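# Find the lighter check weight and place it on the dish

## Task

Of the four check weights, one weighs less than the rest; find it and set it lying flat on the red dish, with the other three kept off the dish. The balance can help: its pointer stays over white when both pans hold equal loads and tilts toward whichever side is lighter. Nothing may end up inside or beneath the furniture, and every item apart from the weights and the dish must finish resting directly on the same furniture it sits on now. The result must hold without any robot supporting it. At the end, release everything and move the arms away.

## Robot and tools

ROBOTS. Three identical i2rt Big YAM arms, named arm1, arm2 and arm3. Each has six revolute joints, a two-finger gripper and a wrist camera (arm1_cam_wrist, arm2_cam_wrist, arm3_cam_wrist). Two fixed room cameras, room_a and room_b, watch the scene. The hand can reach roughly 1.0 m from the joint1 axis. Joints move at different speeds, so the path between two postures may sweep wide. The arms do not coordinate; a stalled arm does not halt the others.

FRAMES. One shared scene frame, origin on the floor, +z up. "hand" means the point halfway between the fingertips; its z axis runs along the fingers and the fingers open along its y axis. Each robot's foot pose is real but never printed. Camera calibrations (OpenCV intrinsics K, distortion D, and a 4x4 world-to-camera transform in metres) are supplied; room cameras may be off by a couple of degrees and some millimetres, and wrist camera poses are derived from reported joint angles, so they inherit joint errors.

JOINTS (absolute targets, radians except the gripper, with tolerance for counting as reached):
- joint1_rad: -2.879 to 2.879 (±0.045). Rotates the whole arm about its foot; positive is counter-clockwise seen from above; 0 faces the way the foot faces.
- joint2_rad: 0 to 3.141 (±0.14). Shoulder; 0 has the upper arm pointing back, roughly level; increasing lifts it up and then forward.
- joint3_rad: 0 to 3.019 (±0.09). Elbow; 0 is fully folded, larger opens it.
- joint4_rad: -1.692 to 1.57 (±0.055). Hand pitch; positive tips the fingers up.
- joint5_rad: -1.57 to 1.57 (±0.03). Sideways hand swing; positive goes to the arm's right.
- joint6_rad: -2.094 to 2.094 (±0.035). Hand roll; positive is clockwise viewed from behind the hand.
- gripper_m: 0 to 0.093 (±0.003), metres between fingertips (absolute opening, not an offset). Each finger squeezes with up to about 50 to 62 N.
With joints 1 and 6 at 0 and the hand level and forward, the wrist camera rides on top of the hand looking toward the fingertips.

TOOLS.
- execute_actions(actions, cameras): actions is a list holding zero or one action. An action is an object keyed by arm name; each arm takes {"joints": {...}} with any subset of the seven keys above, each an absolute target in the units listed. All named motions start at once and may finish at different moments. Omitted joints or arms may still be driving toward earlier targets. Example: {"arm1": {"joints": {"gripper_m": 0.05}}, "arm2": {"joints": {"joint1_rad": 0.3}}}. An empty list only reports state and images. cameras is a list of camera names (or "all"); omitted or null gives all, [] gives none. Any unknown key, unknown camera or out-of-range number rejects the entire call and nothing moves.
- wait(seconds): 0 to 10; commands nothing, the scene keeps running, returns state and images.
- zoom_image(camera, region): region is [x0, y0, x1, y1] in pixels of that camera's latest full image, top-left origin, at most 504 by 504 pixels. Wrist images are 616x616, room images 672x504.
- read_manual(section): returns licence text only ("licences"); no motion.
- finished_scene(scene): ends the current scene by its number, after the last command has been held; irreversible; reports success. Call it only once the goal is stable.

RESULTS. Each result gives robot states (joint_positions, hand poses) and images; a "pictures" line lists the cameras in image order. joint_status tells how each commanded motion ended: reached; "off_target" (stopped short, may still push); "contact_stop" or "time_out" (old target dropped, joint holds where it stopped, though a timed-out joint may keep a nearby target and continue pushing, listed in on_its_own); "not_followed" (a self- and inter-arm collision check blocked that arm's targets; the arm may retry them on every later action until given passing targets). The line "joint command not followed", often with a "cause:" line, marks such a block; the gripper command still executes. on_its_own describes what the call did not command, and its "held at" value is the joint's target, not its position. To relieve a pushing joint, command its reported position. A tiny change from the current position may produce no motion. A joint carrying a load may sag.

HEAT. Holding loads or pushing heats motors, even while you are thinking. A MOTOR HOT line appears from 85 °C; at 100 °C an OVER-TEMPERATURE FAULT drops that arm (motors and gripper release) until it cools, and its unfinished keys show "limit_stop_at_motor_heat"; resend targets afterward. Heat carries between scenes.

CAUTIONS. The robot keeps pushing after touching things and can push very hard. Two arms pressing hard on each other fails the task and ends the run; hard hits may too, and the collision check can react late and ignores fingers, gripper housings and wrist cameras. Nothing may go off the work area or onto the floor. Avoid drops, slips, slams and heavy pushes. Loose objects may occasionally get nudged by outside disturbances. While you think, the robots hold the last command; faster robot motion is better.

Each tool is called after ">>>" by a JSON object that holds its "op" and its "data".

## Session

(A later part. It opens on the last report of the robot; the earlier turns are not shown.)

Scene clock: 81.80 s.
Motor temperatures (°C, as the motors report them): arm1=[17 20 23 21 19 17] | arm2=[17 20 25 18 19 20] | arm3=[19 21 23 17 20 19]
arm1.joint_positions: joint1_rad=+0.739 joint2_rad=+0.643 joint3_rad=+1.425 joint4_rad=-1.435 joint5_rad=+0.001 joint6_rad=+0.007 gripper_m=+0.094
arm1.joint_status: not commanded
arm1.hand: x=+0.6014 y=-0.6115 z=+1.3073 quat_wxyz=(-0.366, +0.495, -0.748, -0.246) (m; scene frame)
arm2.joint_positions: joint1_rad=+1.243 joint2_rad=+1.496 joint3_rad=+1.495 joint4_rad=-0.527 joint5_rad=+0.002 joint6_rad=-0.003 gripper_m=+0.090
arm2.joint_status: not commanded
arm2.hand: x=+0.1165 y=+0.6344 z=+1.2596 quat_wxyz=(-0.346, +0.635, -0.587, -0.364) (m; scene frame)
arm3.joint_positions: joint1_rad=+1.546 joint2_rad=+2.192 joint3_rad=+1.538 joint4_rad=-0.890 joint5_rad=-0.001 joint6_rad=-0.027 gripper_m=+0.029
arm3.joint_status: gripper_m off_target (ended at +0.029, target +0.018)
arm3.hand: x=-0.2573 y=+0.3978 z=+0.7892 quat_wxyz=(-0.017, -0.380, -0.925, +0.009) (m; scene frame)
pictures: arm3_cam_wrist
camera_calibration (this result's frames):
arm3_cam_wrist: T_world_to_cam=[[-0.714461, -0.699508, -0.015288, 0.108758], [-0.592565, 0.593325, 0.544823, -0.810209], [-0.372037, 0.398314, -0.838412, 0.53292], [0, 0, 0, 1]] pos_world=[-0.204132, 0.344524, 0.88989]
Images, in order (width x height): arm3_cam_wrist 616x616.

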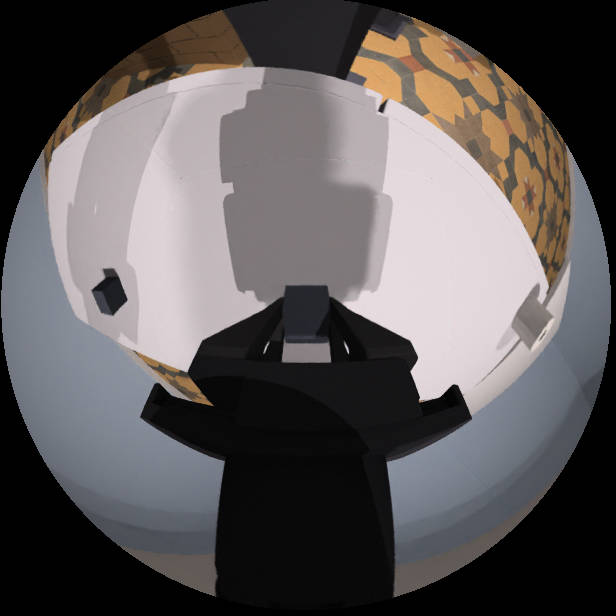

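>>> {"op": "zoom_image", "data": {"camera": "arm3_cam_wrist", "region": [250, 260, 370, 380]}}

>>> {"op": "zoom_image", "data": {"camera": "arm3_cam_wrist", "region": [476, 260, 606, 390]}}

Region (250, 260, 370, 380) of arm3_cam_wrist's 616x616 image, scaled by 4.200, with more detail than that image has.

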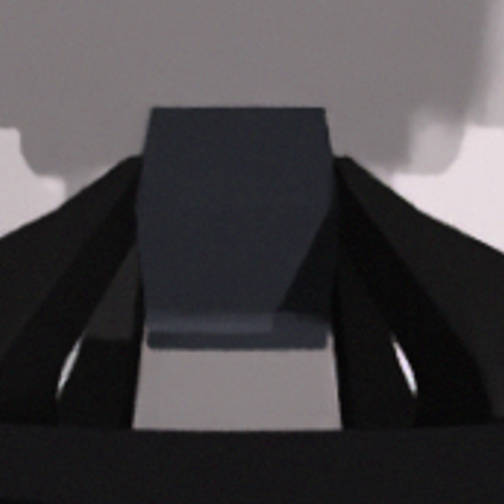

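Region (476, 260, 606, 390) of arm3_cam_wrist's 616x616 image, scaled by 3.877, with more detail than that image has.

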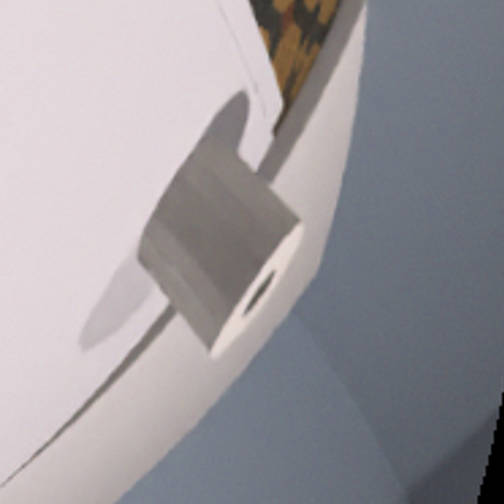

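>>> {"op": "execute_actions", "data": {"actions": [{"arm3": {"joints": {"joint1_rad": -0.856, "joint2_rad": 1.98, "joint3_rad": 1.345}}}], "cameras": ["arm3_cam_wrist", "room_a"]}}

Scene clock: 88.33 s.
Motor temperatures (°C, as the motors report them): arm1=[17 20 23 21 19 17] | arm2=[17 20 26 18 19 20] | arm3=[19 22 23 17 20 19]
arm1.joint_positions: joint1_rad=+0.739 joint2_rad=+0.643 joint3_rad=+1.425 joint4_rad=-1.435 joint5_rad=+0.001 joint6_rad=+0.007 gripper_m=+0.094
arm1.joint_status: not commanded
arm1.hand: x=+0.6014 y=-0.6115 z=+1.3073 quat_wxyz=(-0.366, +0.495, -0.748, -0.246) (m; scene frame)
arm2.joint_positions: joint1_rad=+1.243 joint2_rad=+1.496 joint3_rad=+1.495 joint4_rad=-0.527 joint5_rad=+0.002 joint6_rad=-0.003 gripper_m=+0.090
arm2.joint_status: not commanded
arm2.hand: x=+0.1165 y=+0.6344 z=+1.2596 quat_wxyz=(-0.346, +0.635, -0.587, -0.364) (m; scene frame)
arm3.joint_positions: joint1_rad=-0.867 joint2_rad=+1.981 joint3_rad=+1.341 joint4_rad=-0.876 joint5_rad=+0.002 joint6_rad=-0.027 gripper_m=+0.029
arm3.joint_status: all done
arm3.hand: x=-1.2313 y=+0.8800 z=+0.8361 quat_wxyz=(-0.003, -0.999, +0.025, +0.025) (m; scene frame)
pictures: arm3_cam_wrist, room_a
camera_calibration (this result's frames):
arm3_cam_wrist: T_world_to_cam=[[0.0662696, 0.997445, -0.0266743, -0.771619], [0.844015, -0.0417768, 0.53469, 0.637222], [0.532209, -0.0579472, -0.844627, 1.53791], [0, 0, 0, 1]] pos_world=[-1.30518, 0.885387, 0.937666]
Images, in order (width x height): arm3_cam_wrist 616x616, room_a 672x504.

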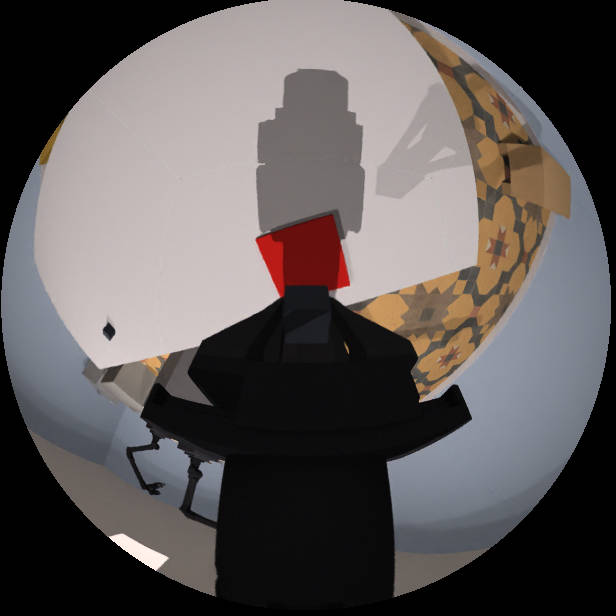

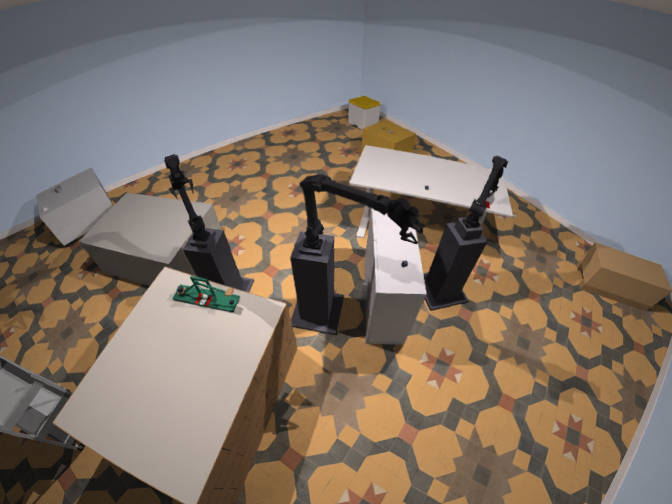

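>>> {"op": "zoom_image", "data": {"camera": "arm3_cam_wrist", "region": [230, 190, 390, 350]}}

Region (230, 190, 390, 350) of arm3_cam_wrist's 616x616 image, scaled by 3.150, with more detail than that image has.

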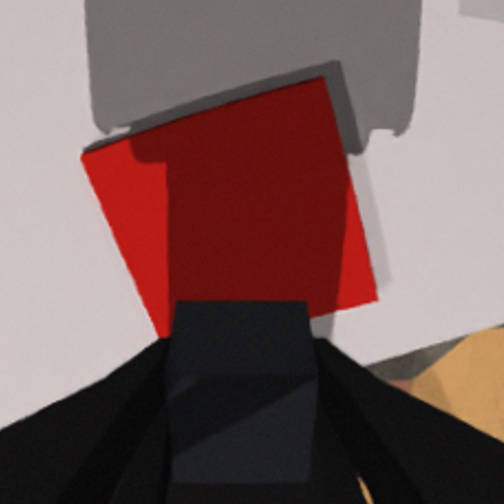

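>>> {"op": "execute_actions", "data": {"actions": [{"arm3": {"joints": {"joint2_rad": 2.141, "joint4_rad": -0.712}}}], "cameras": ["arm3_cam_wrist", "room_a"]}}

Scene clock: 92.73 s.
Motor temperatures (°C, as the motors report them): arm1=[17 20 23 21 19 17] | arm2=[17 20 26 18 19 20] | arm3=[19 22 22 17 20 19]
arm1.joint_positions: joint1_rad=+0.739 joint2_rad=+0.643 joint3_rad=+1.425 joint4_rad=-1.435 joint5_rad=+0.001 joint6_rad=+0.007 gripper_m=+0.094
arm1.joint_status: not commanded
arm1.hand: x=+0.6014 y=-0.6115 z=+1.3073 quat_wxyz=(-0.366, +0.495, -0.748, -0.246) (m; scene frame)
arm2.joint_positions: joint1_rad=+1.243 joint2_rad=+1.496 joint3_rad=+1.495 joint4_rad=-0.527 joint5_rad=+0.002 joint6_rad=-0.003 gripper_m=+0.090
arm2.joint_status: not commanded
arm2.hand: x=+0.1165 y=+0.6344 z=+1.2596 quat_wxyz=(-0.346, +0.635, -0.587, -0.364) (m; scene frame)
arm3.joint_positions: joint1_rad=-0.866 joint2_rad=+2.140 joint3_rad=+1.338 joint4_rad=-0.726 joint5_rad=+0.001 joint6_rad=-0.027 gripper_m=+0.029
arm3.joint_status: all done
arm3.hand: x=-1.2350 y=+0.8791 z=+0.7519 quat_wxyz=(-0.004, -1.000, +0.025, +0.019) (m; scene frame)
pictures: arm3_cam_wrist, room_a
camera_calibration (this result's frames):
arm3_cam_wrist: T_world_to_cam=[[0.0660639, 0.997435, -0.0275638, -0.772301], [0.837501, -0.0404116, 0.54494, 0.668365], [0.542428, -0.0590855, -0.838022, 1.47738], [0, 0, 0, 1]] pos_world=[-1.31011, 0.884621, 0.852569]
Images, in order (width x height): arm3_cam_wrist 616x616, room_a 672x504.

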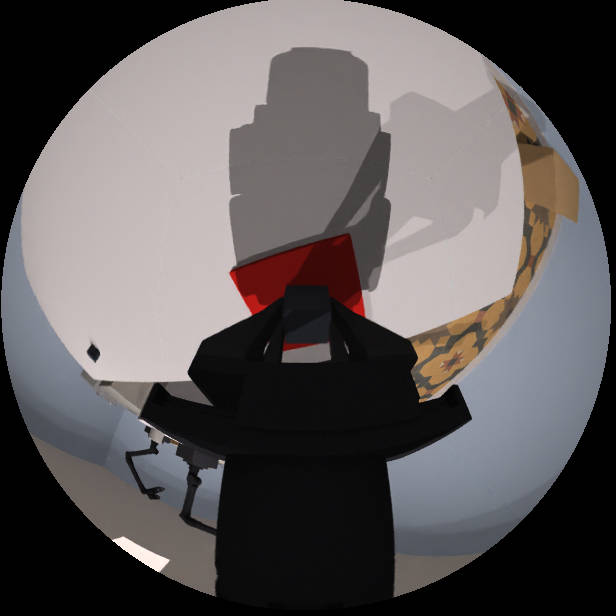

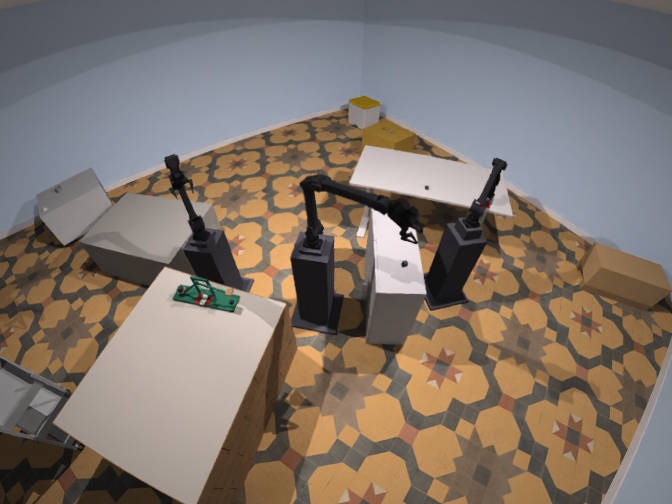

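>>> {"op": "zoom_image", "data": {"camera": "arm3_cam_wrist", "region": [220, 215, 380, 375]}}

Region (220, 215, 380, 375) of arm3_cam_wrist's 616x616 image, scaled by 3.150, with more detail than that image has.

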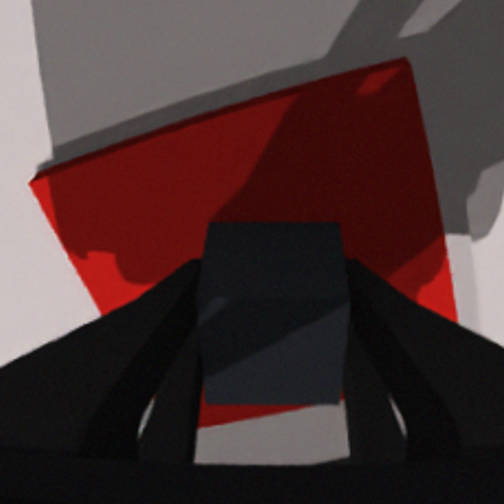

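>>> {"op": "execute_actions", "data": {"actions": [{"arm3": {"joints": {"gripper_m": 0.06}}}], "cameras": ["arm3_cam_wrist"]}}

Scene clock: 95.30 s.
Motor temperatures (°C, as the motors report them): arm1=[17 20 24 21 19 17] | arm2=[17 20 26 18 19 20] | arm3=[19 22 22 17 20 19]
arm1.joint_positions: joint1_rad=+0.739 joint2_rad=+0.643 joint3_rad=+1.425 joint4_rad=-1.435 joint5_rad=+0.001 joint6_rad=+0.007 gripper_m=+0.094
arm1.joint_status: not commanded
arm1.hand: x=+0.6014 y=-0.6115 z=+1.3073 quat_wxyz=(-0.366, +0.495, -0.748, -0.246) (m; scene frame)
arm2.joint_positions: joint1_rad=+1.243 joint2_rad=+1.496 joint3_rad=+1.495 joint4_rad=-0.527 joint5_rad=+0.002 joint6_rad=-0.003 gripper_m=+0.090
arm2.joint_status: not commanded
arm2.hand: x=+0.1165 y=+0.6344 z=+1.2596 quat_wxyz=(-0.346, +0.635, -0.587, -0.364) (m; scene frame)
arm3.joint_positions: joint1_rad=-0.866 joint2_rad=+2.140 joint3_rad=+1.338 joint4_rad=-0.726 joint5_rad=+0.001 joint6_rad=-0.027 gripper_m=+0.060
arm3.joint_status: all done
arm3.hand: x=-1.2350 y=+0.8791 z=+0.7519 quat_wxyz=(-0.004, -1.000, +0.025, +0.019) (m; scene frame)
pictures: arm3_cam_wrist
camera_calibration (this result's frames):
arm3_cam_wrist: T_world_to_cam=[[0.0660639, 0.997435, -0.0275638, -0.772301], [0.837501, -0.0404116, 0.54494, 0.668365], [0.542428, -0.0590855, -0.838022, 1.47738], [0, 0, 0, 1]] pos_world=[-1.31011, 0.884621, 0.852569]
Images, in order (width x height): arm3_cam_wrist 616x616.

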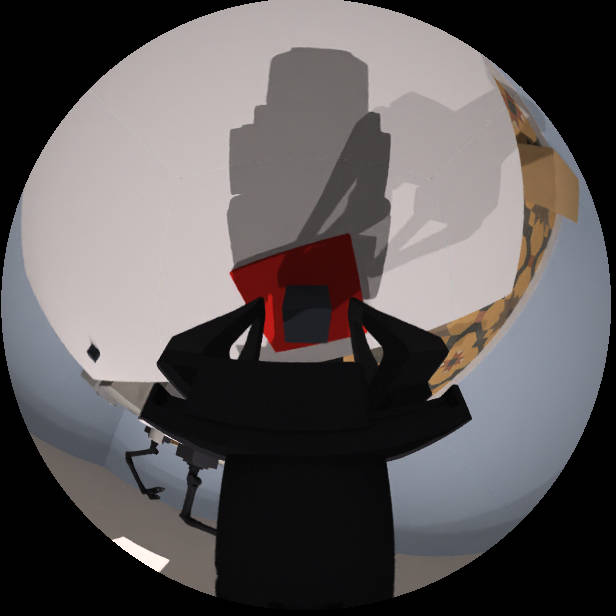

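>>> {"op": "execute_actions", "data": {"actions": [{"arm3": {"joints": {"joint2_rad": 1.6, "joint4_rad": -1.0}}}]}}

Scene clock: 97.10 s.
Motor temperatures (°C, as the motors report them): arm1=[17 20 24 21 19 17] | arm2=[17 20 26 18 19 20] | arm3=[19 22 22 17 20 19]
arm1.joint_positions: joint1_rad=+0.739 joint2_rad=+0.643 joint3_rad=+1.425 joint4_rad=-1.435 joint5_rad=+0.001 joint6_rad=+0.007 gripper_m=+0.094
arm1.joint_status: not commanded
arm1.hand: x=+0.6014 y=-0.6115 z=+1.3073 quat_wxyz=(-0.366, +0.495, -0.748, -0.246) (m; scene frame)
arm2.joint_positions: joint1_rad=+1.243 joint2_rad=+1.496 joint3_rad=+1.495 joint4_rad=-0.527 joint5_rad=+0.002 joint6_rad=-0.003 gripper_m=+0.090
arm2.joint_status: not commanded
arm2.hand: x=+0.1165 y=+0.6344 z=+1.2596 quat_wxyz=(-0.346, +0.635, -0.587, -0.364) (m; scene frame)
arm3.joint_positions: joint1_rad=-0.866 joint2_rad=+1.585 joint3_rad=+1.330 joint4_rad=-0.982 joint5_rad=+0.001 joint6_rad=-0.027 gripper_m=+0.060
arm3.joint_status: all done
arm3.hand: x=-1.2225 y=+0.8810 z=+1.0387 quat_wxyz=(+0.004, -0.986, +0.025, +0.163) (m; scene frame)
pictures: arm1_cam_wrist, arm2_cam_wrist, arm3_cam_wrist, room_a, room_b
camera_calibration (this result's frames):
arm1_cam_wrist: T_world_to_cam=[[0.922145, -0.386622, -0.013103, -0.777245], [-0.373386, -0.880695, -0.291478, 0.0691708], [0.101152, 0.273677, -0.956488, 1.47822], [0, 0, 0, 1]] pos_world=[0.593036, -0.644136, 1.42387]
arm2_cam_wrist: T_world_to_cam=[[0.997915, 0.0618028, 0.0185812, -0.176698], [0.0639464, -0.908112, -0.413815, 1.096], [-0.00870113, 0.414141, -0.910171, 1.0081], [0, 0, 0, 1]] pos_world=[0.115016, 0.588722, 1.37437]
arm3_cam_wrist: T_world_to_cam=[[0.0614404, 0.997825, -0.0238928, -0.776917], [0.958138, -0.0522563, 0.281498, 0.9332], [0.279637, -0.0401879, -0.959264, 1.49913], [0, 0, 0, 1]] pos_world=[-1.26561, 0.884239, 1.1568]
Images, in order (width x height): arm1_cam_wrist 616x616, arm2_cam_wrist 616x616, arm3_cam_wrist 616x616, room_a 672x504, room_b 672x504.

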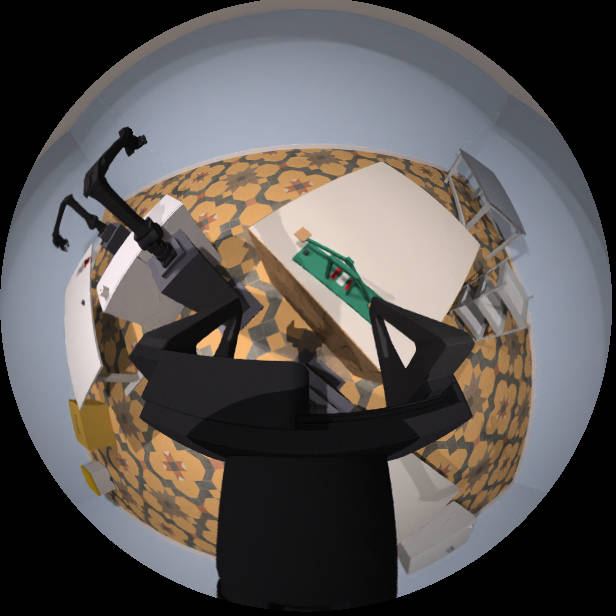

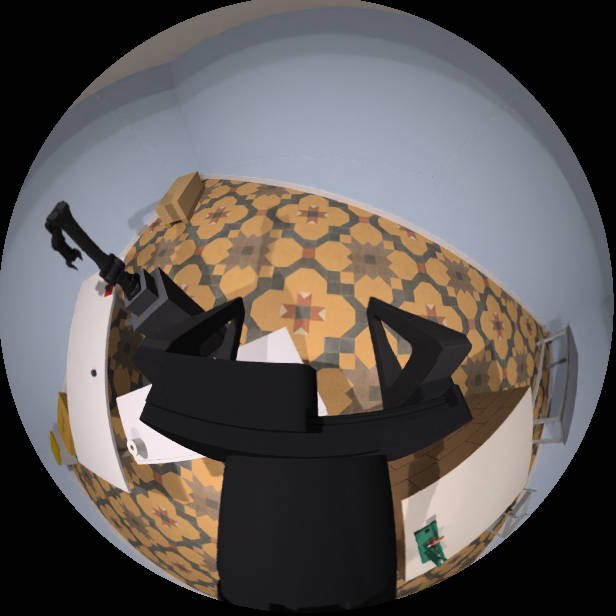

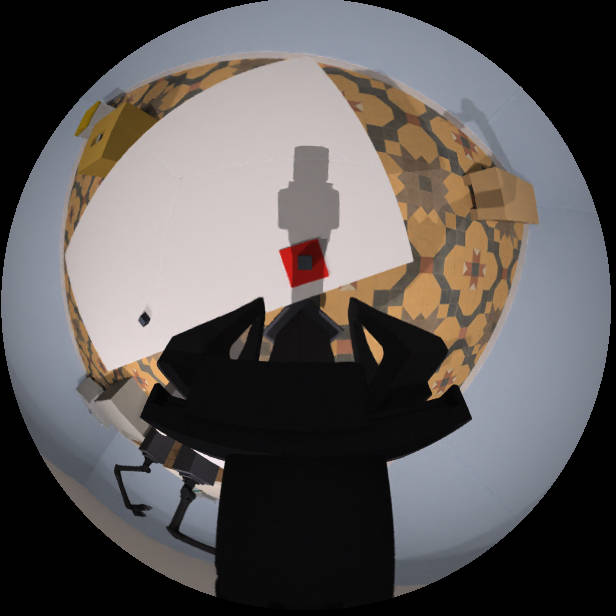

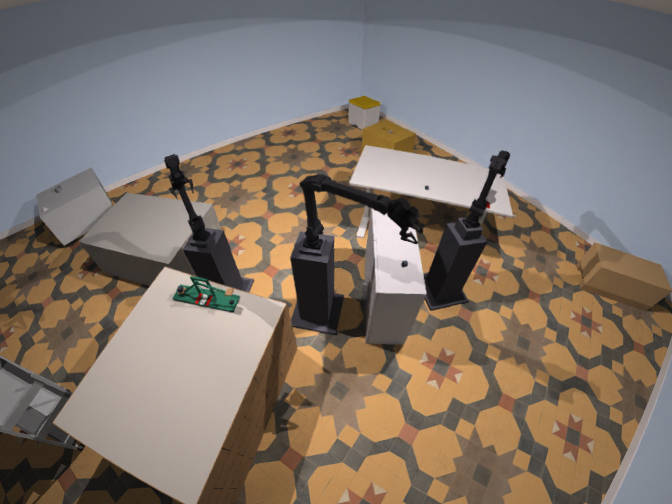

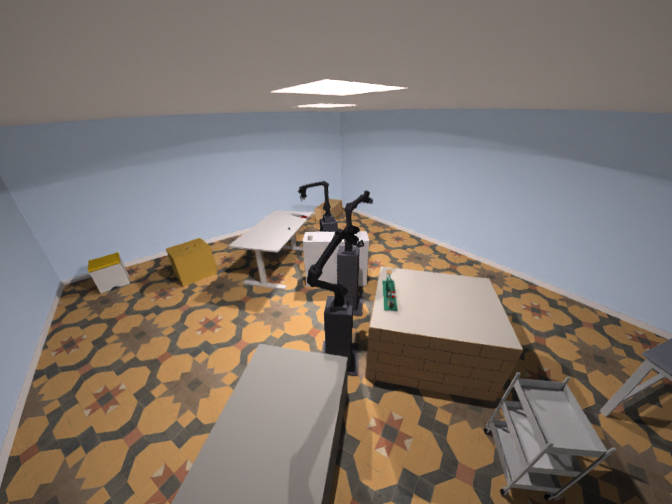

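The light cube sits flat in the centre of the dish, and all three arms are clear.

>>> {"op": "finished_scene", "data": {"scene": 1}}

The scene is finished: the task was done.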